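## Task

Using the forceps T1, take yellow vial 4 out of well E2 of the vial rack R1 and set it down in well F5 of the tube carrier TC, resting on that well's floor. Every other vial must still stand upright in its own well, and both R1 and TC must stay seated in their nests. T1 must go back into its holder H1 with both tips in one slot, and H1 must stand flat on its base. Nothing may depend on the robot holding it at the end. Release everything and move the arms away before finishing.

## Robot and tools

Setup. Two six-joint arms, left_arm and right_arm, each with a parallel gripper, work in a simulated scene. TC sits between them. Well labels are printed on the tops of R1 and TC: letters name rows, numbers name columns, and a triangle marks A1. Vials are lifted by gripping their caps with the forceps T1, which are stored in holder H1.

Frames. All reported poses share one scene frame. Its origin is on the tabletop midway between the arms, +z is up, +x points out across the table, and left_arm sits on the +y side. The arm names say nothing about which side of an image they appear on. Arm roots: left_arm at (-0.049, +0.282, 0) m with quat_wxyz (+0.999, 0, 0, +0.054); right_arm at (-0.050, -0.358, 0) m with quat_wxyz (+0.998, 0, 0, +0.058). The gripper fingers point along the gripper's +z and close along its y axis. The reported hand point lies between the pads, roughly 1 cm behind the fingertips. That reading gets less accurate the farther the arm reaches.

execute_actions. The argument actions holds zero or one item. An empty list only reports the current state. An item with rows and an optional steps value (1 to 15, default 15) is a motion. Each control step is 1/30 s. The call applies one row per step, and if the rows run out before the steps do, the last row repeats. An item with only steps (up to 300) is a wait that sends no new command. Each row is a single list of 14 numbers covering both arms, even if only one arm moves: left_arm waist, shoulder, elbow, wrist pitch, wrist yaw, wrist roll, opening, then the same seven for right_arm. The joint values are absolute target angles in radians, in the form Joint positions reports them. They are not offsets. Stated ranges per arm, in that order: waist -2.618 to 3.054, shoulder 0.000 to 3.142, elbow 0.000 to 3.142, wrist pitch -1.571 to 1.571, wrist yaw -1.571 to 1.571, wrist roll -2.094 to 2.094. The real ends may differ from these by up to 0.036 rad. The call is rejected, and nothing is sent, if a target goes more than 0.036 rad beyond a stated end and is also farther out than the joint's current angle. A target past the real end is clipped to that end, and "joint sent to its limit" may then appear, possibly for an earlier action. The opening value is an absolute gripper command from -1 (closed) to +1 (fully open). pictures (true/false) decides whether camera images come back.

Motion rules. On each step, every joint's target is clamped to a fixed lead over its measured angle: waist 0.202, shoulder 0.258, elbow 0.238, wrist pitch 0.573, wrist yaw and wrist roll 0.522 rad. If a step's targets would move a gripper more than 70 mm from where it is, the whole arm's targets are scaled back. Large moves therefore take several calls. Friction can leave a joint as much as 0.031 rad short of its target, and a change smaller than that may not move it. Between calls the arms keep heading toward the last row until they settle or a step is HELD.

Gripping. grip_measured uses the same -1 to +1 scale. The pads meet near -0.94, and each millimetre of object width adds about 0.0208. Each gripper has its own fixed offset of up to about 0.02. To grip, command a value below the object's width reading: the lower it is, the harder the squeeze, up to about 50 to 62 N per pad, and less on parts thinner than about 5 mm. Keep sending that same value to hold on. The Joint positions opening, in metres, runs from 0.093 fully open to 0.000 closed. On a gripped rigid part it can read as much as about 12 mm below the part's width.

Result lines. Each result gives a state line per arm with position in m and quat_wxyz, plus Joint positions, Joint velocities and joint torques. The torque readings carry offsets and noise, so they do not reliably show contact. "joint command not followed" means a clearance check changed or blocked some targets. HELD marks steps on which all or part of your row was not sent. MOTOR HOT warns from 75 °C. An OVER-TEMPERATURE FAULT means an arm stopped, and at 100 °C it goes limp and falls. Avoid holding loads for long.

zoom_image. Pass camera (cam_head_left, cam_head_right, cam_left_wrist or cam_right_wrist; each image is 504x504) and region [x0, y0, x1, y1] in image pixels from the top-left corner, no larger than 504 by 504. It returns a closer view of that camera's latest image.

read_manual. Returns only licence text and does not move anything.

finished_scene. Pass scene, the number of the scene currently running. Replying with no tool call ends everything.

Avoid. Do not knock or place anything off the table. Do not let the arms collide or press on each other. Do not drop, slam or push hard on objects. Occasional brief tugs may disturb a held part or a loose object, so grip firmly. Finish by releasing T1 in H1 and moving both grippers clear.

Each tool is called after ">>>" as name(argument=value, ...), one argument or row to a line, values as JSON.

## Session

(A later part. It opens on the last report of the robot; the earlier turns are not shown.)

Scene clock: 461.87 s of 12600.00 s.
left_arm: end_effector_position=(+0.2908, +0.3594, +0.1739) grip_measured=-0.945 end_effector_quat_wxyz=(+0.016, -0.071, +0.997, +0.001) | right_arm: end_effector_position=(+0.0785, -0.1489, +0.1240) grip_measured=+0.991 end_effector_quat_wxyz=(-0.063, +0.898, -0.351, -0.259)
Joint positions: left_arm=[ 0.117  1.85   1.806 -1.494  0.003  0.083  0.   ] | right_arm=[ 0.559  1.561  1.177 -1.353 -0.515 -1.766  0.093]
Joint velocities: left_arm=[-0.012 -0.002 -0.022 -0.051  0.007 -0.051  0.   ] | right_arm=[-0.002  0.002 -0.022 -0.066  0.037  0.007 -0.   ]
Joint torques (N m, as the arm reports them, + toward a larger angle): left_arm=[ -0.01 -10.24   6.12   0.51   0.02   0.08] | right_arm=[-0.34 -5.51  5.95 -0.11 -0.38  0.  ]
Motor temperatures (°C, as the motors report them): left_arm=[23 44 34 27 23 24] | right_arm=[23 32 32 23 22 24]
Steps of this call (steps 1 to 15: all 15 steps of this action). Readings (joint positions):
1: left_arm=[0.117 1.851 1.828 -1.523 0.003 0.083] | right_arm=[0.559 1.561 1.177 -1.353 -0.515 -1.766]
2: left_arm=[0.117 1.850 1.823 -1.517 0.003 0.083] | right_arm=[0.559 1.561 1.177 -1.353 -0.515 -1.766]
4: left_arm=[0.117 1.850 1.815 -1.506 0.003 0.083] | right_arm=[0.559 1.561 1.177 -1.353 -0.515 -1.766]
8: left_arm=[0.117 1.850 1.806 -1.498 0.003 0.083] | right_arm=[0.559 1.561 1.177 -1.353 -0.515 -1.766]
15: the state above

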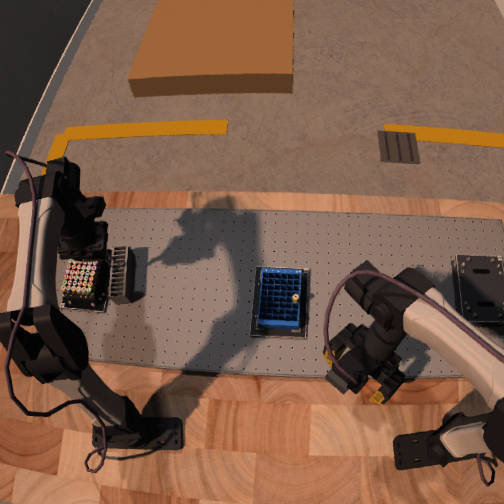

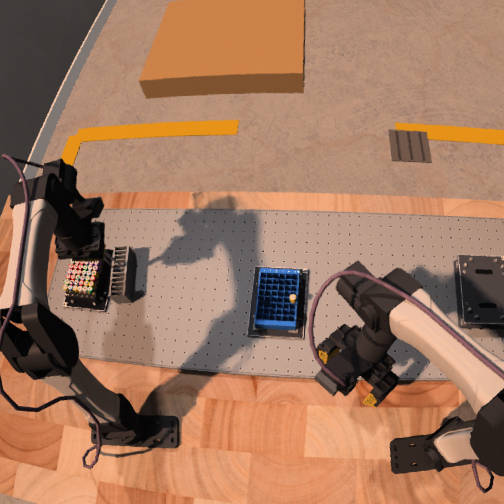

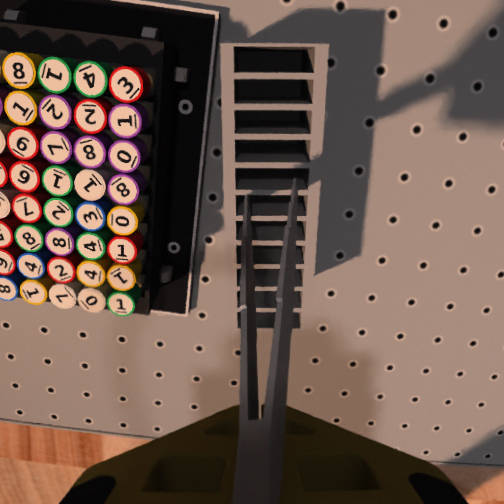

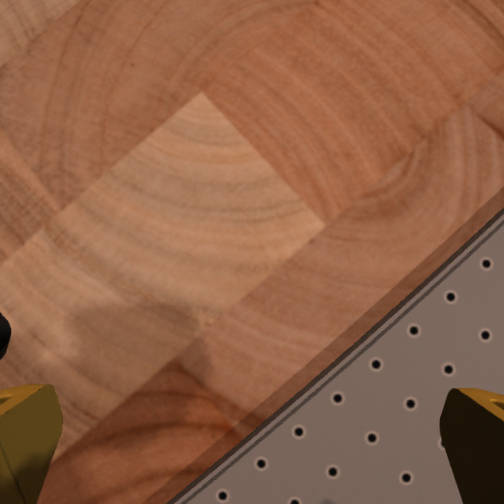

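>>> execute_actions(
  actions=[
    {"rows":[[0.125,1.85,1.90,-1.55,0,0.09,-0.95,0.559,1.561,1.177,-1.353,-0.515,-1.766,1]],"steps":15},
  ],
)

>>> zoom_image(
  camera="cam_left_wrist",
  region=[160, 100, 380, 320],
)

Scene clock: 466.07 s of 12600.00 s.
left_arm: end_effector_position=(+0.2952, +0.3604, +0.1911) grip_measured=-0.945 end_effector_quat_wxyz=(+0.030, -0.071, +0.997, +0.003) | right_arm: end_effector_position=(+0.0785, -0.1489, +0.1240) grip_measured=+0.991 end_effector_quat_wxyz=(-0.063, +0.898, -0.351, -0.259)
Joint positions: left_arm=[ 0.117  1.857  1.883 -1.536  0.003  0.083  0.   ] | right_arm=[ 0.559  1.561  1.177 -1.353 -0.515 -1.766  0.093]
Joint velocities: left_arm=[ 0.007  0.007 -0.022 -0.022 -0.007  0.022  0.   ] | right_arm=[-0.022 -0.007 -0.007 -0.051 -0.007 -0.007 -0.001]
Joint torques (N m, as the arm reports them, + toward a larger angle): left_arm=[  0.02 -10.84   9.01   0.27   0.     0.06] | right_arm=[ 0.   -5.69  5.97 -0.05 -0.46 -0.03]
Motor temperatures (°C, as the motors report them): left_arm=[23 44 34 27 23 24] | right_arm=[23 32 32 23 22 24]
Steps of this call (steps 1 to 15: the robot went on to your last target; steps 16 to 90: nothing new was sent; then 0.70 s passed at rest; steps 91 to 105: all 15 steps of this action). Readings (joint positions):
91: left_arm=[0.117 1.853 1.818 -1.504 0.003 0.083] | right_arm=[0.559 1.561 1.177 -1.353 -0.515 -1.766]
92: left_arm=[0.117 1.858 1.838 -1.514 0.003 0.083] | right_arm=[0.559 1.561 1.177 -1.353 -0.515 -1.766]
94: left_arm=[0.117 1.858 1.868 -1.520 0.003 0.083] | right_arm=[0.559 1.561 1.177 -1.353 -0.515 -1.766]
98: left_arm=[0.117 1.857 1.883 -1.526 0.003 0.083] | right_arm=[0.559 1.561 1.177 -1.353 -0.515 -1.766]
105: the state above

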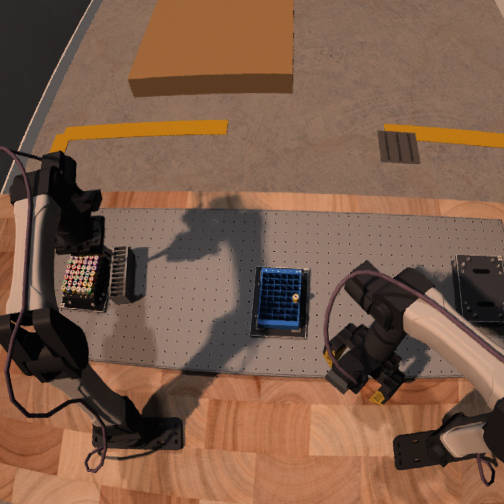

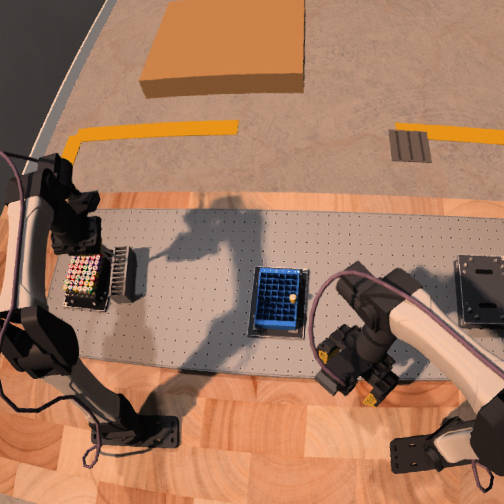

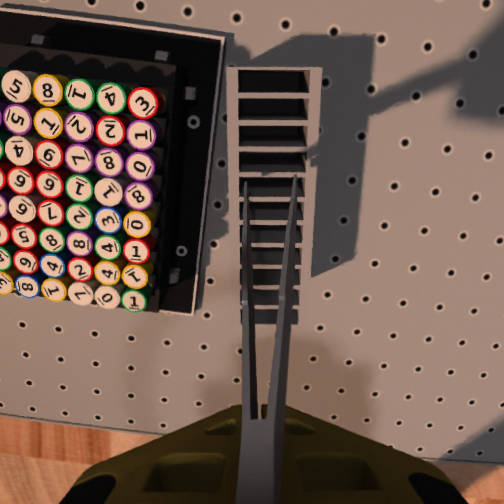

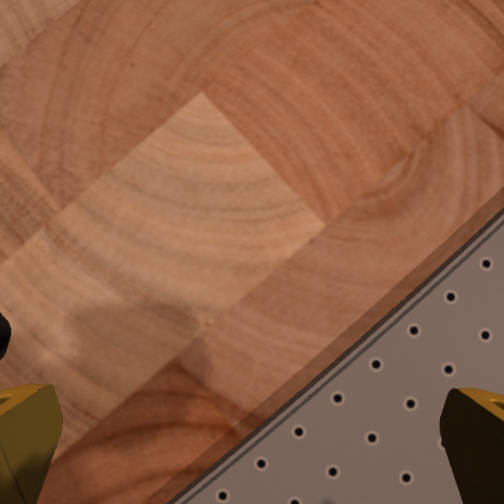

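Region (160, 100, 380, 320) of cam_left_wrist's 504x504 image, scaled by 2.291, with more detail than that image has.

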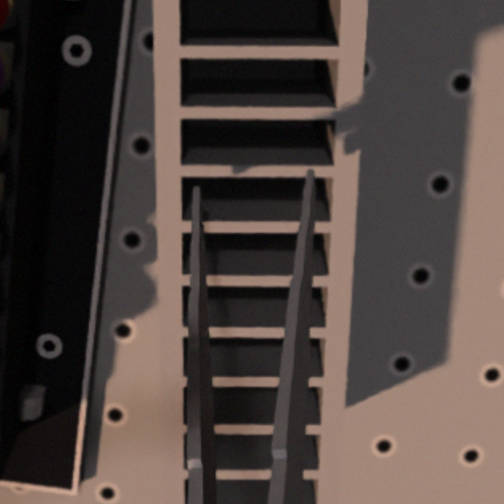

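>>> execute_actions(
  actions=[
    {"rows":[[0.125,1.85,1.855,-1.55,0,0.25,-0.95,0.559,1.561,1.177,-1.353,-0.515,-1.766,1]],"steps":15},
  ],
)

>>> zoom_image(
  camera="cam_left_wrist",
  region=[160, 100, 380, 320],
)

Scene clock: 470.33 s of 12600.00 s.
left_arm: end_effector_position=(+0.2919, +0.3597, +0.1876) grip_measured=-0.945 end_effector_quat_wxyz=(+0.021, +0.006, +1.000, +0.003) | right_arm: end_effector_position=(+0.0785, -0.1489, +0.1240) grip_measured=+0.991 end_effector_quat_wxyz=(-0.063, +0.898, -0.351, -0.259)
Joint positions: left_arm=[ 0.117  1.857  1.869 -1.54   0.003  0.237  0.   ] | right_arm=[ 0.559  1.561  1.177 -1.353 -0.515 -1.766  0.093]
Joint velocities: left_arm=[-0.007 -0.022 -0.017 -0.022  0.007  0.022  0.   ] | right_arm=[-0.002 -0.002  0.022 -0.037 -0.037  0.007 -0.001]
Joint torques (N m, as the arm reports them, + toward a larger angle): left_arm=[  0.05 -10.98   6.09   0.36   0.03   0.09] | right_arm=[-0.07 -5.49  5.85 -0.03 -0.36 -0.04]
Motor temperatures (°C, as the motors report them): left_arm=[23 44 34 27 23 24] | right_arm=[23 32 33 23 22 24]
Steps of this call (steps 1 to 15: the robot went on to your last target; steps 16 to 90: nothing new was sent; then 0.77 s passed at rest; steps 91 to 105: all 15 steps of this action). Readings (joint positions):
91: left_arm=[0.117 1.857 1.881 -1.540 0.003 0.108] | right_arm=[0.559 1.561 1.177 -1.353 -0.515 -1.766]
92: left_arm=[0.117 1.857 1.878 -1.540 0.003 0.136] | right_arm=[0.559 1.561 1.177 -1.353 -0.515 -1.766]
94: left_arm=[0.117 1.857 1.872 -1.540 0.003 0.174] | right_arm=[0.559 1.561 1.177 -1.353 -0.515 -1.766]
98: left_arm=[0.117 1.857 1.869 -1.540 0.003 0.215] | right_arm=[0.559 1.561 1.177 -1.353 -0.515 -1.766]
105: the state above

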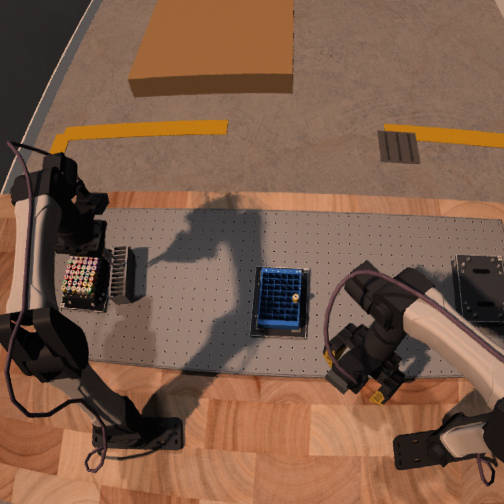

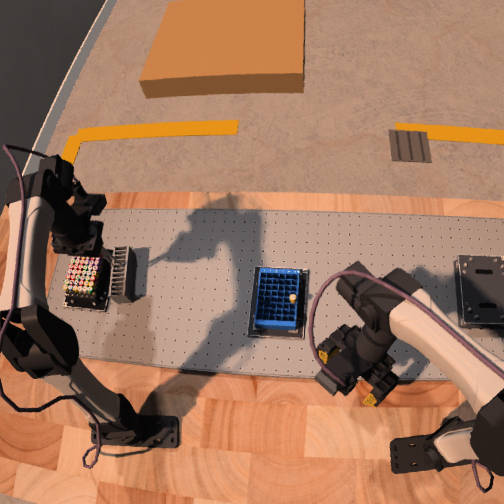

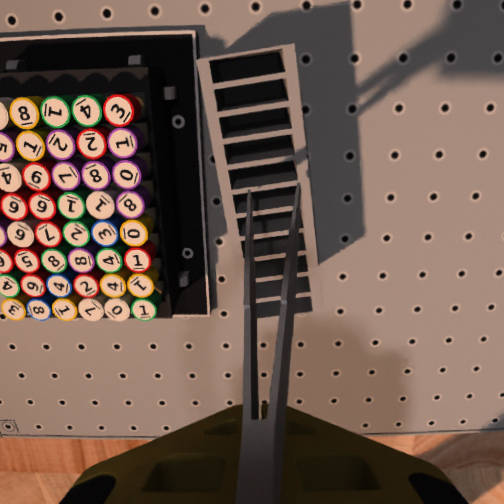

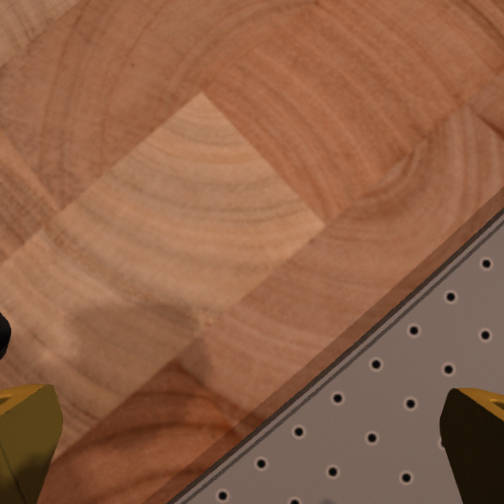

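Region (160, 100, 380, 320) of cam_left_wrist's 504x504 image, scaled by 2.291, with more detail than that image has.

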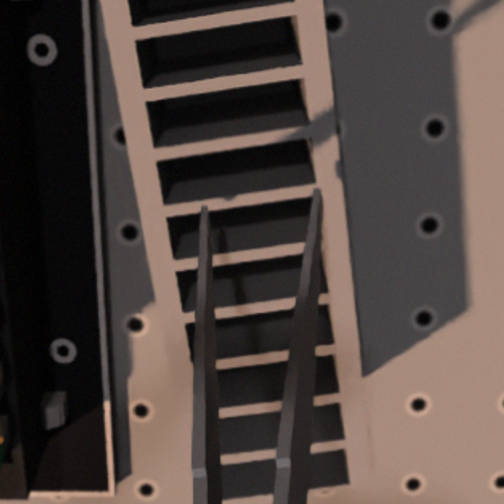

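>>> execute_actions(
  actions=[
    {"rows":[[0.136,1.85,1.843,-1.55,0,0.25,-0.95,0.559,1.561,1.177,-1.353,-0.515,-1.766,1]],"steps":15},
  ],
)

>>> zoom_image(
  camera="cam_left_wrist",
  region=[160, 100, 380, 320],
)

Scene clock: 472.80 s of 12600.00 s.
left_arm: end_effector_position=(+0.2888, +0.3628, +0.1846) grip_measured=-0.945 end_effector_quat_wxyz=(+0.015, +0.004, +1.000, +0.002) | right_arm: end_effector_position=(+0.0785, -0.1489, +0.1240) grip_measured=+0.991 end_effector_quat_wxyz=(-0.063, +0.898, -0.351, -0.259)
Joint positions: left_arm=[ 0.127  1.857  1.857 -1.541  0.003  0.243  0.   ] | right_arm=[ 0.559  1.561  1.177 -1.353 -0.515 -1.766  0.093]
Joint velocities: left_arm=[-0.002  0.002 -0.002 -0.037  0.022  0.022  0.   ] | right_arm=[-0.002 -0.012  0.002 -0.051  0.007  0.051  0.001]
Joint torques (N m, as the arm reports them, + toward a larger angle): left_arm=[  0.05 -10.7    6.08   0.24   0.02   0.1 ] | right_arm=[-0.17 -5.51  6.25 -0.12 -0.46 -0.04]
Motor temperatures (°C, as the motors report them): left_arm=[23 44 34 26 23 24] | right_arm=[23 32 33 23 22 24]
Steps of this call (steps 1 to 15: the robot went on to your last target; steps 16 to 59: nothing new was sent; steps 60 to 74: all 15 steps of this action). Readings (joint positions):
60: left_arm=[0.118 1.857 1.868 -1.540 0.003 0.243] | right_arm=[0.559 1.561 1.177 -1.353 -0.515 -1.766]
61: left_arm=[0.120 1.857 1.865 -1.541 0.003 0.243] | right_arm=[0.559 1.561 1.177 -1.353 -0.515 -1.766]
63: left_arm=[0.125 1.857 1.859 -1.541 0.003 0.243] | right_arm=[0.559 1.561 1.177 -1.353 -0.515 -1.766]
67: left_arm=[0.127 1.857 1.857 -1.541 0.003 0.243] | right_arm=[0.559 1.561 1.177 -1.353 -0.515 -1.766]
74: the state above

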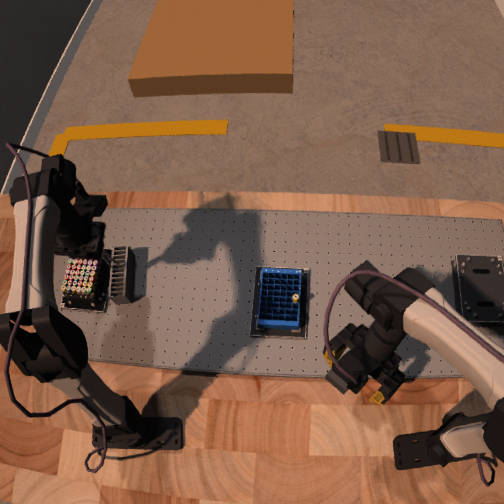

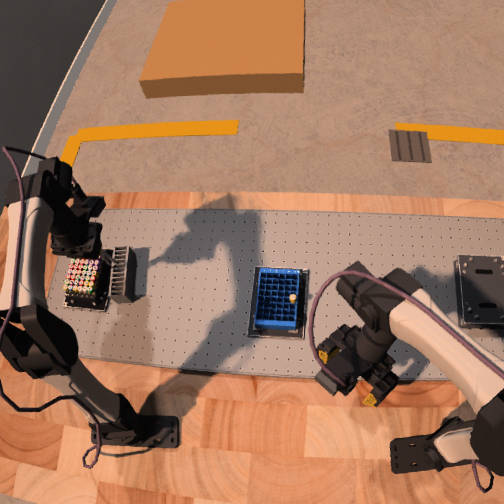

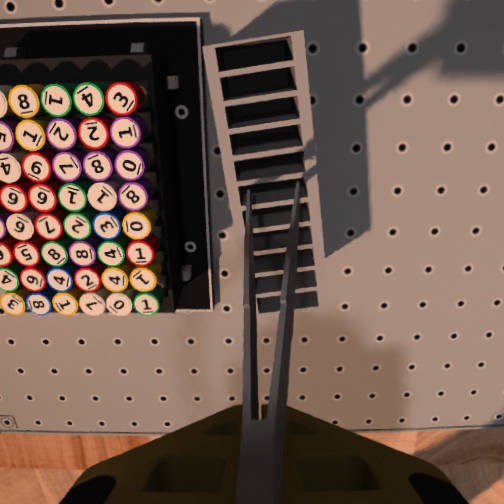

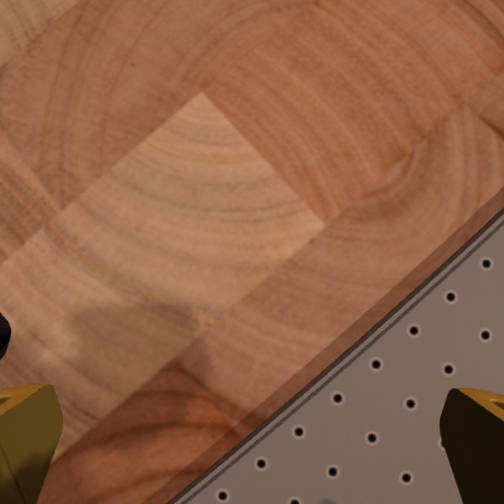

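Region (160, 100, 380, 320) of cam_left_wrist's 504x504 image, scaled by 2.291, with more detail than that image has.

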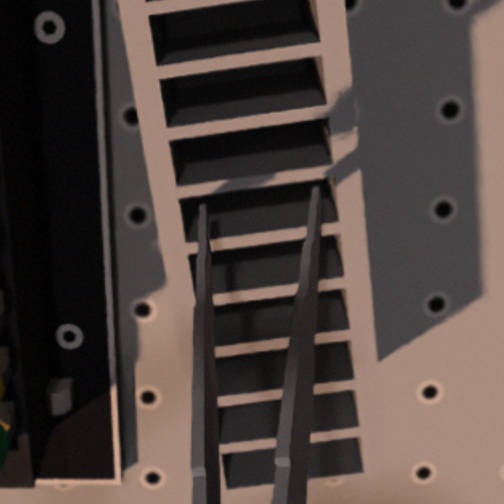

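In-slot. Lower ~3 cm with equal q3/q4, then release.

>>> execute_actions(
  actions=[
    {"rows":[[0.13,1.85,1.82,-1.51,0,0.25,-0.95,0.559,1.561,1.177,-1.353,-0.515,-1.766,1],[0.13,1.85,1.82,-1.51,0,0.25,-0.95,0.559,1.561,1.177,-1.353,-0.515,-1.766,1],[0.13,1.85,1.82,-1.51,0,0.25,-0.95,0.559,1.561,1.177,-1.353,-0.515,-1.766,1],[0.13,1.85,1.79,-1.48,0,0.25,-0.95,0.559,1.561,1.177,-1.353,-0.515,-1.766,1],[0.13,1.85,1.79,-1.48,0,0.25,-0.95,0.559,1.561,1.177,-1.353,-0.515,-1.766,1],[0.13,1.85,1.79,-1.48,0,0.25,-0.95,0.559,1.561,1.177,-1.353,-0.515,-1.766,1],[0.13,1.85,1.76,-1.45,0,0.25,-0.95,0.559,1.561,1.177,-1.353,-0.515,-1.766,1],[0.13,1.85,1.76,-1.45,0,0.25,-0.95,0.559,1.561,1.177,-1.353,-0.515,-1.766,1],[0.13,1.85,1.76,-1.45,0,0.25,-0.95,0.559,1.561,1.177,-1.353,-0.515,-1.766,1],[0.13,1.85,1.73,-1.42,0,0.25,-0.95,0.559,1.561,1.177,-1.353,-0.515,-1.766,1]],"steps":15},
  ],
  pictures=false,
)

>>> execute_actions(
  actions=[
    {"steps":10},
  ],
)

>>> execute_actions(
  actions=[
    {"rows":[[0.13,1.85,1.73,-1.42,0,0.25,-0.3,0.559,1.561,1.177,-1.353,-0.515,-1.766,1]],"steps":15},
  ],
)

Scene clock: 478.63 s of 12600.00 s.
left_arm: end_effector_position=(+0.2881, +0.3626, +0.1561) grip_measured=-0.945 end_effector_quat_wxyz=(+0.003, +0.004, +1.000, -0.001) | right_arm: end_effector_position=(+0.0785, -0.1489, +0.1240) grip_measured=+0.991 end_effector_quat_wxyz=(-0.063, +0.898, -0.351, -0.259)
Joint positions: left_arm=[ 0.127  1.857  1.743 -1.451  0.003  0.243  0.   ] | right_arm=[ 0.559  1.561  1.177 -1.353 -0.515 -1.766  0.093]
Joint velocities: left_arm=[ 0.007 -0.007  0.007  0.125 -0.007 -0.081  0.   ] | right_arm=[-0.017 -0.002 -0.002 -0.007  0.037 -0.007 -0.   ]
Joint torques (N m, as the arm reports them, + toward a larger angle): left_arm=[ -0.37 -11.04   6.42   0.47   0.03   0.06] | right_arm=[-0.13 -5.57  6.08 -0.06 -0.4  -0.07]
Motor temperatures (°C, as the motors report them): left_arm=[23 44 34 26 23 24] | right_arm=[23 32 33 23 22 24]
Steps of this call (steps 1 to 15: the robot went on to your last target; steps 16 to 90: nothing new was sent; then 2.33 s passed at rest; steps 91 to 105: all 15 steps of this action). Readings (joint positions):
91: left_arm=[0.127 1.857 1.854 -1.538 0.003 0.243] | right_arm=[0.559 1.561 1.177 -1.353 -0.515 -1.766]
92: left_arm=[0.127 1.857 1.849 -1.535 0.003 0.243] | right_arm=[0.559 1.561 1.177 -1.353 -0.515 -1.766]
94: left_arm=[0.127 1.857 1.832 -1.525 0.003 0.243] | right_arm=[0.559 1.561 1.177 -1.353 -0.515 -1.766]
98: left_arm=[0.127 1.857 1.791 -1.498 0.003 0.243] | right_arm=[0.559 1.561 1.177 -1.353 -0.515 -1.766]
105: the state above

Scene clock: 478.97 s of 12600.00 s.
left_arm: end_effector_position=(+0.2914, +0.3634, +0.1562) grip_measured=-0.945 end_effector_quat_wxyz=(+0.010, +0.004, +1.000, +0.001) | right_arm: end_effector_position=(+0.0785, -0.1489, +0.1240) grip_measured=+0.991 end_effector_quat_wxyz=(-0.063, +0.898, -0.351, -0.259)
Joint positions: left_arm=[ 0.127  1.857  1.743 -1.437  0.003  0.243  0.   ] | right_arm=[ 0.559  1.561  1.177 -1.353 -0.515 -1.766  0.093]
Joint velocities: left_arm=[-0.002 -0.007  0.007 -0.007 -0.007 -0.022  0.   ] | right_arm=[ 0.002 -0.012  0.012 -0.037 -0.022 -0.022  0.   ]
Joint torques (N m, as the arm reports them, + toward a larger angle): left_arm=[ -0.46 -10.82   6.34   0.51   0.04   0.08] | right_arm=[-0.08 -5.63  6.16 -0.07 -0.39 -0.05]
Motor temperatures (°C, as the motors report them): left_arm=[23 44 34 26 23 24] | right_arm=[23 32 33 23 22 24]
Steps of this call (steps 1 to 10: the robot went on to your last target). Readings (joint positions):
1: left_arm=[0.127 1.857 1.743 -1.447 0.003 0.243] | right_arm=[0.559 1.561 1.177 -1.353 -0.515 -1.766]
2: left_arm=[0.127 1.857 1.743 -1.444 0.003 0.243] | right_arm=[0.559 1.561 1.177 -1.353 -0.515 -1.766]
4: left_arm=[0.127 1.857 1.743 -1.440 0.003 0.243] | right_arm=[0.559 1.561 1.177 -1.353 -0.515 -1.766]
8: left_arm=[0.127 1.857 1.743 -1.437 0.003 0.243] | right_arm=[0.559 1.561 1.177 -1.353 -0.515 -1.766]
10: the state above

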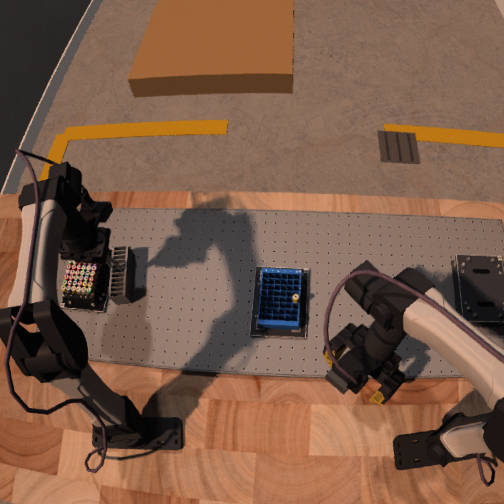

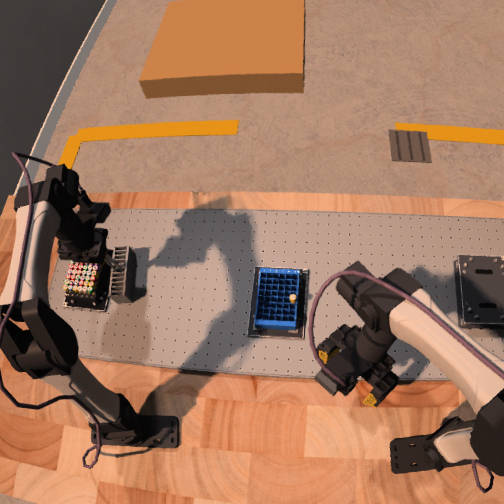

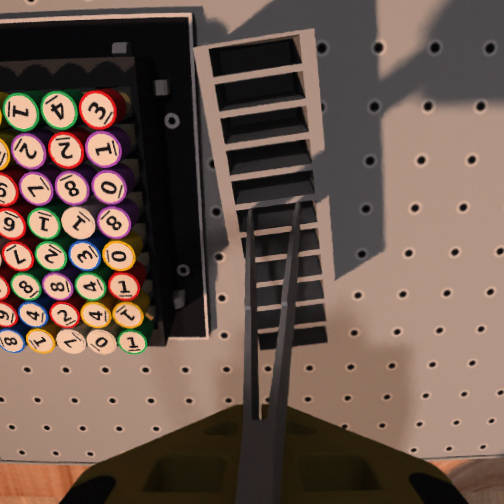

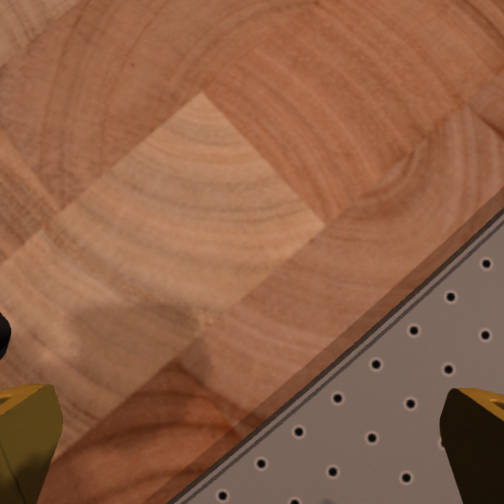

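Scene clock: 479.47 s of 12600.00 s.
left_arm: end_effector_position=(+0.2920, +0.3635, +0.1562) grip_measured=-0.301 end_effector_quat_wxyz=(+0.011, +0.004, +1.000, +0.001) | right_arm: end_effector_position=(+0.0785, -0.1489, +0.1240) grip_measured=+0.991 end_effector_quat_wxyz=(-0.063, +0.898, -0.351, -0.259)
Joint positions: left_arm=[ 0.127  1.857  1.743 -1.434  0.003  0.244  0.031] | right_arm=[ 0.559  1.561  1.177 -1.353 -0.515 -1.766  0.093]
Joint velocities: left_arm=[-0.002 -0.002 -0.002 -0.066  0.022 -0.022  0.   ] | right_arm=[ 0.007 -0.007 -0.012 -0.037 -0.051  0.022  0.001]
Joint torques (N m, as the arm reports them, + toward a larger angle): left_arm=[ -0.31 -10.98   6.33   0.51   0.01   0.08] | right_arm=[-0.02 -5.65  6.02 -0.04 -0.4  -0.09]
Motor temperatures (°C, as the motors report them): left_arm=[23 44 34 26 23 24] | right_arm=[23 32 33 23 22 24]
Steps of this call (steps 1 to 15: all 15 steps of this action). Readings (joint positions):
1: left_arm=[0.127 1.857 1.743 -1.436 0.003 0.244] | right_arm=[0.559 1.561 1.177 -1.353 -0.515 -1.766]
2: left_arm=[0.127 1.857 1.743 -1.436 0.003 0.244] | right_arm=[0.559 1.561 1.177 -1.353 -0.515 -1.766]
4: left_arm=[0.127 1.857 1.743 -1.435 0.003 0.244] | right_arm=[0.559 1.561 1.177 -1.353 -0.515 -1.766]
8: left_arm=[0.127 1.857 1.743 -1.435 0.003 0.244] | right_arm=[0.559 1.561 1.177 -1.353 -0.515 -1.766]
15: the state above

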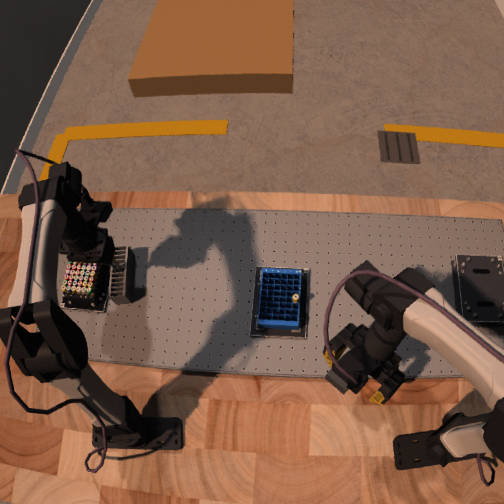

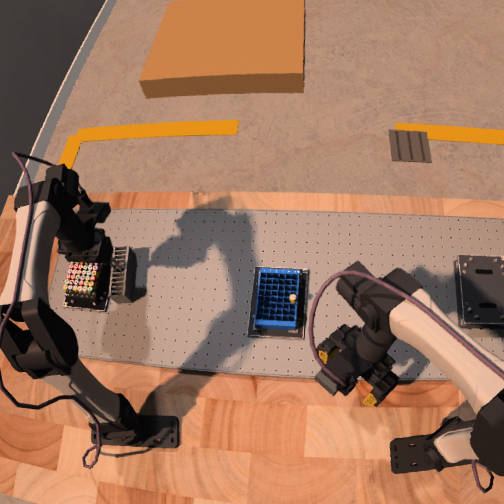

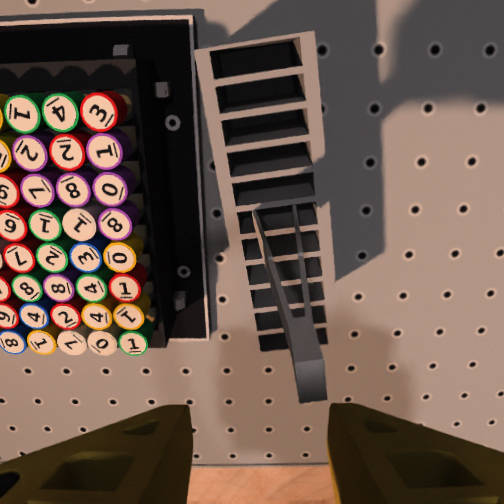

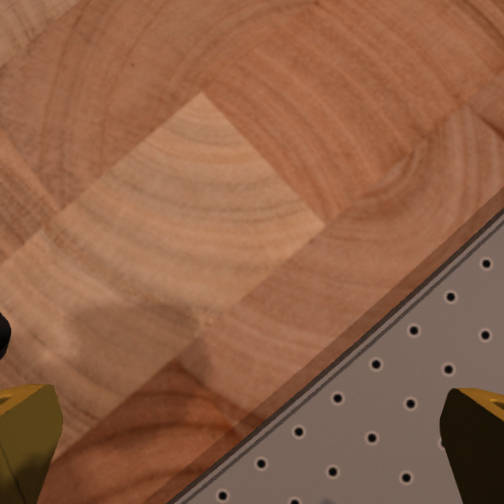

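>>> execute_actions(
  actions=[
    {"rows":[[0.09,1.895,1.80,-1.46,0,0.09,-0.3,0.559,1.561,1.177,-1.353,-0.515,-1.766,1]],"steps":15},
  ],
  pictures=false,
)

>>> execute_actions(
  actions=[
    {"rows":[[0.09,1.895,1.68,-1.34,0,0.09,-0.3,0.559,1.561,1.177,-1.353,-0.515,-1.766,1],[0.09,1.895,1.68,-1.34,0,0.09,-0.3,0.559,1.561,1.177,-1.353,-0.515,-1.766,1],[0.09,1.895,1.68,-1.34,0,0.09,-0.3,0.559,1.561,1.177,-1.353,-0.515,-1.766,1],[0.09,1.895,1.68,-1.34,0,0.09,-0.3,0.559,1.561,1.177,-1.353,-0.515,-1.766,1],[0.09,1.895,1.68,-1.34,0,0.09,-0.3,0.559,1.561,1.177,-1.353,-0.515,-1.766,1],[0.09,1.895,1.68,-1.34,0,0.09,-0.3,0.559,1.561,1.177,-1.353,-0.515,-1.766,1],[0.09,1.895,1.57,-1.235,0,0.09,-0.3,0.559,1.561,1.177,-1.353,-0.515,-1.766,1]],"steps":15},
  ],
  pictures=false,
)

>>> execute_actions(
  actions=[
    {"steps":15},
  ],
)

Scene clock: 488.20 s of 12600.00 s.
left_arm: end_effector_position=(+0.2999, +0.3542, +0.1547) grip_measured=-0.301 end_effector_quat_wxyz=(+0.007, -0.051, +0.999, +0.000) | right_arm: end_effector_position=(+0.0785, -0.1489, +0.1240) grip_measured=+0.991 end_effector_quat_wxyz=(-0.063, +0.898, -0.351, -0.259)
Joint positions: left_arm=[ 0.096  1.888  1.778 -1.446  0.001  0.102  0.031] | right_arm=[ 0.559  1.561  1.177 -1.353 -0.515 -1.766  0.093]
Joint velocities: left_arm=[-0.022  0.002  0.002 -0.022  0.037 -0.081 -0.   ] | right_arm=[-0.002  0.002  0.012 -0.051 -0.007  0.007  0.001]
Joint torques (N m, as the arm reports them, + toward a larger angle): left_arm=[ -1.08 -10.23   9.38   0.21   0.05  -0.02] | right_arm=[-0.25 -5.54  6.17 -0.11 -0.37 -0.06]
Motor temperatures (°C, as the motors report them): left_arm=[23 44 34 26 23 24] | right_arm=[23 32 33 23 22 24]
Steps of this call (steps 1 to 15: the robot went on to your last target; steps 16 to 90: nothing new was sent; then 5.23 s passed at rest; steps 91 to 105: all 15 steps of this action). Readings (joint positions):
91: left_arm=[0.125 1.861 1.749 -1.440 0.002 0.220] | right_arm=[0.559 1.561 1.177 -1.353 -0.515 -1.766]
92: left_arm=[0.119 1.868 1.761 -1.445 0.001 0.195] | right_arm=[0.559 1.561 1.177 -1.353 -0.515 -1.766]
94: left_arm=[0.104 1.880 1.776 -1.445 0.001 0.160] | right_arm=[0.559 1.561 1.177 -1.353 -0.515 -1.766]
98: left_arm=[0.096 1.887 1.778 -1.445 0.001 0.123] | right_arm=[0.559 1.561 1.177 -1.353 -0.515 -1.766]
105: the state above

Scene clock: 488.70 s of 12600.00 s.
left_arm: end_effector_position=(+0.2955, +0.3533, +0.0997) grip_measured=-0.301 end_effector_quat_wxyz=(-0.011, -0.054, +0.998, -0.002) | right_arm: end_effector_position=(+0.0785, -0.1489, +0.1240) grip_measured=+0.991 end_effector_quat_wxyz=(-0.063, +0.898, -0.351, -0.259)
Joint positions: left_arm=[ 0.096  1.901  1.577 -1.27   0.001  0.097  0.031] | right_arm=[ 0.559  1.561  1.177 -1.353 -0.515 -1.766  0.093]
Joint velocities: left_arm=[ 0.012 -0.002 -0.002  0.286 -0.007  0.095  0.   ] | right_arm=[-0.007 -0.002  0.002 -0.022  0.022 -0.051  0.   ]
Joint torques (N m, as the arm reports them, + toward a larger angle): left_arm=[ -1.03 -11.47   6.83   0.34   0.01  -0.04] | right_arm=[-0.07 -5.5   5.97 -0.11 -0.38 -0.02]
Motor temperatures (°C, as the motors report them): left_arm=[23 45 34 26 23 24] | right_arm=[23 32 33 23 22 24]
Steps of this call (steps 1 to 15: all 15 steps of this action). Readings (joint positions):
1: left_arm=[0.096 1.886 1.764 -1.430 0.001 0.101] | right_arm=[0.559 1.561 1.177 -1.353 -0.515 -1.766]
2: left_arm=[0.096 1.883 1.742 -1.411 0.001 0.100] | right_arm=[0.559 1.561 1.177 -1.353 -0.515 -1.766]
4: left_arm=[0.096 1.887 1.707 -1.392 0.001 0.099] | right_arm=[0.559 1.561 1.177 -1.353 -0.515 -1.766]
8: left_arm=[0.096 1.890 1.640 -1.329 0.001 0.098] | right_arm=[0.559 1.561 1.177 -1.353 -0.515 -1.766]
15: the state above

Scene clock: 489.20 s of 12600.00 s.
left_arm: end_effector_position=(+0.3004, +0.3544, +0.0996) grip_measured=-0.301 end_effector_quat_wxyz=(-0.001, -0.054, +0.999, -0.001) | right_arm: end_effector_position=(+0.0785, -0.1489, +0.1240) grip_measured=+0.991 end_effector_quat_wxyz=(-0.063, +0.898, -0.351, -0.259)
Joint positions: left_arm=[ 0.096  1.901  1.577 -1.249  0.001  0.097  0.031] | right_arm=[ 0.559  1.561  1.177 -1.353 -0.515 -1.766  0.093]
Joint velocities: left_arm=[ 0.002  0.007 -0.007 -0.066  0.007  0.022 -0.001] | right_arm=[ 0.002  0.012  0.022  0.007  0.007 -0.007  0.   ]
Joint torques (N m, as the arm reports them, + toward a larger angle): left_arm=[ -0.96 -11.54   6.78   0.51   0.01  -0.08] | right_arm=[-0.27 -5.33  6.11 -0.07 -0.46 -0.02]
Motor temperatures (°C, as the motors report them): left_arm=[23 45 34 26 23 24] | right_arm=[23 32 33 23 22 24]
Steps of this call (steps 1 to 15: the robot went on to your last target). Readings (joint positions):
1: left_arm=[0.096 1.901 1.577 -1.265 0.001 0.097] | right_arm=[0.559 1.561 1.177 -1.353 -0.515 -1.766]
2: left_arm=[0.096 1.901 1.577 -1.261 0.001 0.097] | right_arm=[0.559 1.561 1.177 -1.353 -0.515 -1.766]
4: left_arm=[0.096 1.901 1.577 -1.256 0.001 0.097] | right_arm=[0.559 1.561 1.177 -1.353 -0.515 -1.766]
8: left_arm=[0.096 1.901 1.577 -1.251 0.001 0.097] | right_arm=[0.559 1.561 1.177 -1.353 -0.515 -1.766]
15: the state above

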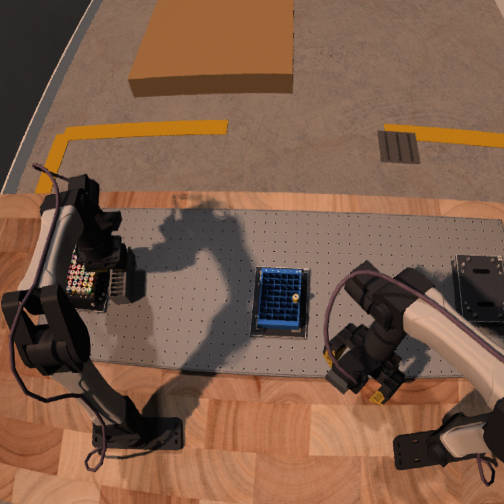

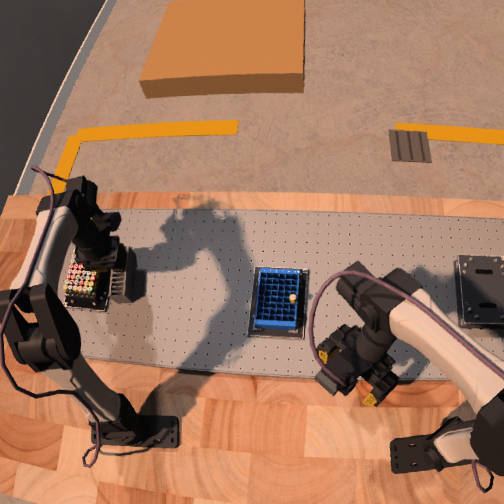

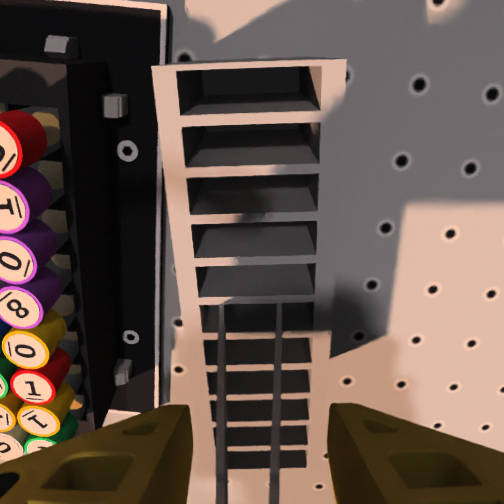

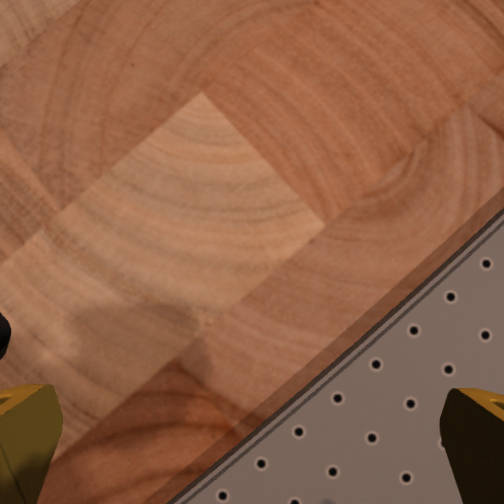

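>>> execute_actions(
  actions=[
    {"rows":[[0.09,1.895,1.57,-1.235,0,0.09,-0.9,0.559,1.561,1.177,-1.353,-0.515,-1.766,1]],"steps":12},
  ],
  pictures=false,
)

>>> execute_actions(
  actions=[
    {"rows":[[0.09,1.895,1.65,-1.33,0,0.09,-0.9,0.559,1.561,1.177,-1.353,-0.515,-1.766,1],[0.09,1.895,1.65,-1.33,0,0.09,-0.9,0.559,1.561,1.177,-1.353,-0.515,-1.766,1],[0.09,1.895,1.65,-1.33,0,0.09,-0.9,0.559,1.561,1.177,-1.353,-0.515,-1.766,1],[0.09,1.895,1.65,-1.33,0,0.09,-0.9,0.559,1.561,1.177,-1.353,-0.515,-1.766,1],[0.09,1.895,1.73,-1.41,0,0.09,-0.9,0.559,1.561,1.177,-1.353,-0.515,-1.766,1],[0.09,1.895,1.73,-1.41,0,0.09,-0.9,0.559,1.561,1.177,-1.353,-0.515,-1.766,1],[0.09,1.895,1.73,-1.41,0,0.09,-0.9,0.559,1.561,1.177,-1.353,-0.515,-1.766,1],[0.09,1.895,1.73,-1.41,0,0.09,-0.9,0.559,1.561,1.177,-1.353,-0.515,-1.766,1],[0.09,1.895,1.81,-1.49,0,0.09,-0.9,0.559,1.561,1.177,-1.353,-0.515,-1.766,1],[0.09,1.895,1.81,-1.49,0,0.09,-0.9,0.559,1.561,1.177,-1.353,-0.515,-1.766,1],[0.09,1.895,1.81,-1.49,0,0.09,-0.9,0.559,1.561,1.177,-1.353,-0.515,-1.766,1],[0.09,1.895,1.87,-1.545,0,0.09,-0.9,0.559,1.561,1.177,-1.353,-0.515,-1.766,1]],"steps":15},
  ],
  pictures=false,
)

>>> execute_actions(
  actions=[
    {"steps":10},
  ],
  pictures=false,
)

>>> execute_actions(
  actions=[
    {"rows":[[0.335,1.89,1.85,-1.53,0,0.44,-0.9,0.559,1.561,1.177,-1.353,-0.515,-1.766,1]],"steps":15},
  ],
  pictures=false,
)

>>> execute_actions(
  actions=[
    {"rows":[[0.335,1.89,1.79,-1.47,0,0.44,-0.9,0.559,1.561,1.177,-1.353,-0.515,-1.766,1]],"steps":15},
  ],
  pictures=false,
)

>>> execute_actions(
  actions=[
    {"rows":[[0.335,1.89,1.79,-1.47,0,0.44,-0.78,0.559,1.561,1.177,-1.353,-0.515,-1.766,1]],"steps":15},
  ],
)

>>> zoom_image(
  camera="cam_left_wrist",
  region=[130, 130, 390, 390],
)

Scene clock: 500.80 s of 12600.00 s.
left_arm: end_effector_position=(+0.3005, +0.3544, +0.0996) grip_measured=-0.894 end_effector_quat_wxyz=(-0.001, -0.054, +0.999, -0.001) | right_arm: end_effector_position=(+0.0785, -0.1489, +0.1240) grip_measured=+0.991 end_effector_quat_wxyz=(-0.063, +0.898, -0.351, -0.259)
Joint positions: left_arm=[ 0.096  1.901  1.577 -1.249  0.001  0.097  0.002] | right_arm=[ 0.559  1.561  1.177 -1.353 -0.515 -1.766  0.093]
Joint velocities: left_arm=[-0.002  0.002  0.002 -0.007 -0.022 -0.022  0.   ] | right_arm=[ 0.002  0.007  0.007 -0.037 -0.037  0.007 -0.001]
Joint torques (N m, as the arm reports them, + toward a larger angle): left_arm=[ -0.92 -11.53   6.9    0.45   0.04  -0.06] | right_arm=[ 0.   -5.73  6.11 -0.1  -0.39  0.01]
Motor temperatures (°C, as the motors report them): left_arm=[23 45 34 26 23 24] | right_arm=[23 32 33 23 22 24]
Steps of this call (steps 1 to 15: the robot went on to your last target; steps 16 to 90: nothing new was sent; then 8.20 s passed at rest; steps 91 to 102: all 12 steps of this action). Readings (joint positions):
91: left_arm=[0.096 1.901 1.577 -1.249 0.001 0.097] | right_arm=[0.559 1.561 1.177 -1.353 -0.515 -1.766]
92: left_arm=[0.096 1.901 1.577 -1.249 0.001 0.097] | right_arm=[0.559 1.561 1.177 -1.353 -0.515 -1.766]
94: left_arm=[0.096 1.901 1.577 -1.249 0.001 0.097] | right_arm=[0.559 1.561 1.177 -1.353 -0.515 -1.766]
98: left_arm=[0.096 1.901 1.577 -1.249 0.001 0.097] | right_arm=[0.559 1.561 1.177 -1.353 -0.515 -1.766]
102: the state above

Scene clock: 501.30 s of 12600.00 s.
left_arm: end_effector_position=(+0.3067, +0.3556, +0.1673) grip_measured=-0.894 end_effector_quat_wxyz=(+0.019, -0.054, +0.998, +0.002) | right_arm: end_effector_position=(+0.0785, -0.1489, +0.1240) grip_measured=+0.991 end_effector_quat_wxyz=(-0.063, +0.898, -0.351, -0.259)
Joint positions: left_arm=[ 0.096  1.902  1.846 -1.478  0.001  0.097  0.002] | right_arm=[ 0.559  1.561  1.177 -1.353 -0.515 -1.766  0.093]
Joint velocities: left_arm=[-0.007 -0.076  0.281 -0.344  0.007 -0.037  0.001] | right_arm=[-0.002  0.012  0.012  0.007 -0.022 -0.022  0.001]
Joint torques (N m, as the arm reports them, + toward a larger angle): left_arm=[ -0.9  -10.93   8.02   0.15   0.    -0.08] | right_arm=[-0.19 -5.54  6.17 -0.09 -0.42 -0.04]
Motor temperatures (°C, as the motors report them): left_arm=[23 45 34 26 23 24] | right_arm=[23 32 33 23 22 24]
Steps of this call (steps 1 to 15: all 15 steps of this action). Readings (joint positions):
1: left_arm=[0.096 1.902 1.585 -1.259 0.001 0.097] | right_arm=[0.559 1.561 1.177 -1.353 -0.515 -1.766]
2: left_arm=[0.096 1.904 1.599 -1.271 0.001 0.097] | right_arm=[0.559 1.561 1.177 -1.353 -0.515 -1.766]
4: left_arm=[0.096 1.904 1.621 -1.291 0.001 0.097] | right_arm=[0.559 1.561 1.177 -1.353 -0.515 -1.766]
8: left_arm=[0.096 1.907 1.699 -1.356 0.001 0.097] | right_arm=[0.559 1.561 1.177 -1.353 -0.515 -1.766]
15: the state above

Scene clock: 501.63 s of 12600.00 s.
left_arm: end_effector_position=(+0.2965, +0.3535, +0.1699) grip_measured=-0.894 end_effector_quat_wxyz=(-0.000, -0.054, +0.999, -0.001) | right_arm: end_effector_position=(+0.0785, -0.1489, +0.1240) grip_measured=+0.991 end_effector_quat_wxyz=(-0.063, +0.898, -0.351, -0.259)
Joint positions: left_arm=[ 0.096  1.899  1.854 -1.527  0.001  0.097  0.002] | right_arm=[ 0.559  1.561  1.177 -1.353 -0.515 -1.766  0.093]
Joint velocities: left_arm=[-0.002  0.017  0.002 -0.037  0.007  0.095 -0.   ] | right_arm=[-0.017 -0.007  0.007 -0.022 -0.022 -0.081  0.001]
Joint torques (N m, as the arm reports them, + toward a larger angle): left_arm=[ -1.02 -11.23   8.73   0.2    0.05  -0.07] | right_arm=[-0.17 -5.3   5.87 -0.09 -0.43  0.01]
Motor temperatures (°C, as the motors report them): left_arm=[23 45 34 26 23 24] | right_arm=[23 32 33 23 22 24]
Steps of this call (steps 1 to 10: the robot went on to your last target). Readings (joint positions):
1: left_arm=[0.096 1.900 1.852 -1.487 0.001 0.097] | right_arm=[0.559 1.561 1.177 -1.353 -0.515 -1.766]
2: left_arm=[0.096 1.899 1.854 -1.495 0.001 0.097] | right_arm=[0.559 1.561 1.177 -1.353 -0.515 -1.766]
4: left_arm=[0.096 1.899 1.854 -1.509 0.001 0.097] | right_arm=[0.559 1.561 1.177 -1.353 -0.515 -1.766]
8: left_arm=[0.096 1.899 1.854 -1.524 0.001 0.097] | right_arm=[0.559 1.561 1.177 -1.353 -0.515 -1.766]
10: the state above

Scene clock: 502.13 s of 12600.00 s.
left_arm: end_effector_position=(+0.2687, +0.4366, +0.1699) grip_measured=-0.894 end_effector_quat_wxyz=(-0.001, -0.015, +1.000, +0.003) | right_arm: end_effector_position=(+0.0785, -0.1489, +0.1240) grip_measured=+0.991 end_effector_quat_wxyz=(-0.063, +0.898, -0.351, -0.259)
Joint positions: left_arm=[ 0.342  1.899  1.854 -1.525 -0.006  0.421  0.002] | right_arm=[ 0.559  1.561  1.177 -1.353 -0.515 -1.766  0.093]
Joint velocities: left_arm=[-0.012  0.022  0.017  0.095 -0.037  0.125 -0.002] | right_arm=[-0.002  0.002  0.002 -0.022  0.007  0.007  0.   ]
Joint torques (N m, as the arm reports them, + toward a larger angle): left_arm=[ -1.08 -11.41   6.83   0.26   0.13   0.11] | right_arm=[-0.11 -5.51  5.88 -0.11 -0.41 -0.04]
Motor temperatures (°C, as the motors report them): left_arm=[23 45 34 26 23 24] | right_arm=[23 32 33 23 22 24]
Steps of this call (steps 1 to 15: all 15 steps of this action). Readings (joint positions):
1: left_arm=[0.117 1.899 1.854 -1.527 0.012 0.150] | right_arm=[0.559 1.561 1.177 -1.353 -0.515 -1.766]
2: left_arm=[0.158 1.899 1.854 -1.527 0.021 0.208] | right_arm=[0.559 1.561 1.177 -1.353 -0.515 -1.766]
4: left_arm=[0.273 1.899 1.854 -1.525 0.016 0.289] | right_arm=[0.559 1.561 1.177 -1.353 -0.515 -1.766]
8: left_arm=[0.362 1.899 1.854 -1.525 -0.009 0.372] | right_arm=[0.559 1.561 1.177 -1.353 -0.515 -1.766]
15: the state above

Scene clock: 502.63 s of 12600.00 s.
left_arm: end_effector_position=(+0.2676, +0.4361, +0.1582) grip_measured=-0.894 end_effector_quat_wxyz=(-0.005, -0.009, +1.000, +0.001) | right_arm: end_effector_position=(+0.0785, -0.1489, +0.1240) grip_measured=+0.991 end_effector_quat_wxyz=(-0.063, +0.898, -0.351, -0.259)
Joint positions: left_arm=[ 0.342  1.895  1.802 -1.486 -0.006  0.433  0.002] | right_arm=[ 0.559  1.561  1.177 -1.353 -0.515 -1.766  0.093]
Joint velocities: left_arm=[-0.007  0.012  0.012  0.022  0.007  0.007 -0.   ] | right_arm=[-0.007 -0.002 -0.022  0.007 -0.037 -0.11  -0.   ]
Joint torques (N m, as the arm reports them, + toward a larger angle): left_arm=[ -0.97 -11.06   6.36   0.39   0.12   0.1 ] | right_arm=[-0.22 -5.45  6.16 -0.09 -0.41 -0.04]
Motor temperatures (°C, as the motors report them): left_arm=[23 45 34 26 23 24] | right_arm=[23 32 33 23 22 24]
Steps of this call (steps 1 to 15: all 15 steps of this action). Readings (joint positions):
1: left_arm=[0.342 1.897 1.846 -1.517 -0.006 0.423] | right_arm=[0.559 1.561 1.177 -1.353 -0.515 -1.766]
2: left_arm=[0.342 1.895 1.833 -1.508 -0.006 0.425] | right_arm=[0.559 1.561 1.177 -1.353 -0.515 -1.766]
4: left_arm=[0.342 1.895 1.811 -1.500 -0.006 0.428] | right_arm=[0.559 1.561 1.177 -1.353 -0.515 -1.766]
8: left_arm=[0.342 1.895 1.802 -1.493 -0.006 0.431] | right_arm=[0.559 1.561 1.177 -1.353 -0.515 -1.766]
15: the state above

Scene clock: 503.13 s of 12600.00 s.
left_arm: end_effector_position=(+0.2679, +0.4363, +0.1582) grip_measured=-0.781 end_effector_quat_wxyz=(-0.004, -0.009, +1.000, +0.001) | right_arm: end_effector_position=(+0.0785, -0.1489, +0.1240) grip_measured=+0.991 end_effector_quat_wxyz=(-0.063, +0.898, -0.351, -0.259)
Joint positions: left_arm=[ 0.342  1.895  1.802 -1.484 -0.006  0.433  0.008] | right_arm=[ 0.559  1.561  1.177 -1.353 -0.515 -1.766  0.093]
Joint velocities: left_arm=[-0.022 -0.022 -0.007  0.022  0.037 -0.007 -0.001] | right_arm=[ 0.007 -0.017 -0.007 -0.037 -0.007 -0.066  0.001]
Joint torques (N m, as the arm reports them, + toward a larger angle): left_arm=[ -1.15 -11.12   6.27   0.45   0.12   0.07] | right_arm=[ 0.15 -5.65  6.07 -0.06 -0.38 -0.01]
Motor temperatures (°C, as the motors report them): left_arm=[23 45 34 26 23 24] | right_arm=[23 32 33 23 22 24]
Steps of this call (steps 1 to 15: all 15 steps of this action). Readings (joint positions):
1: left_arm=[0.342 1.895 1.802 -1.485 -0.006 0.433] | right_arm=[0.559 1.561 1.177 -1.353 -0.515 -1.766]
2: left_arm=[0.342 1.895 1.802 -1.485 -0.006 0.433] | right_arm=[0.559 1.561 1.177 -1.353 -0.515 -1.766]
4: left_arm=[0.342 1.895 1.802 -1.485 -0.006 0.433] | right_arm=[0.559 1.561 1.177 -1.353 -0.515 -1.766]
8: left_arm=[0.342 1.895 1.802 -1.484 -0.006 0.433] | right_arm=[0.559 1.561 1.177 -1.353 -0.515 -1.766]
15: the state above

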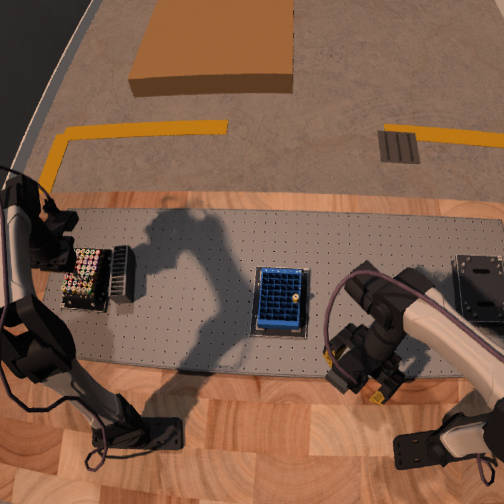

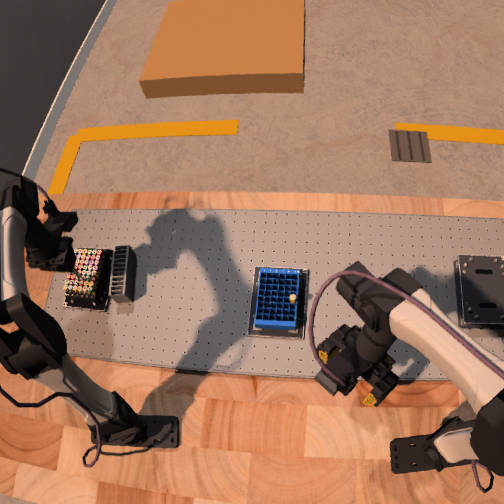

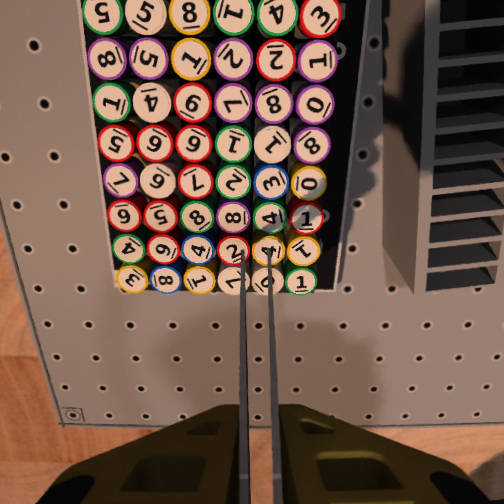

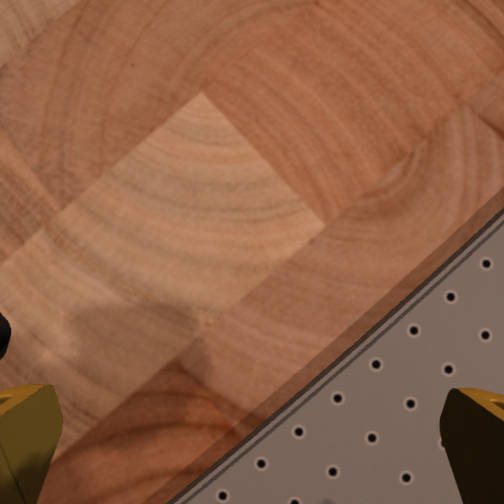

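Region (130, 130, 390, 390) of cam_left_wrist's 504x504 image, scaled by 1.938, with more detail than that image has.

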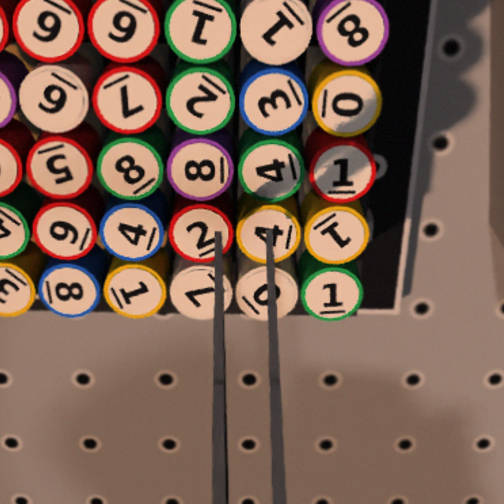

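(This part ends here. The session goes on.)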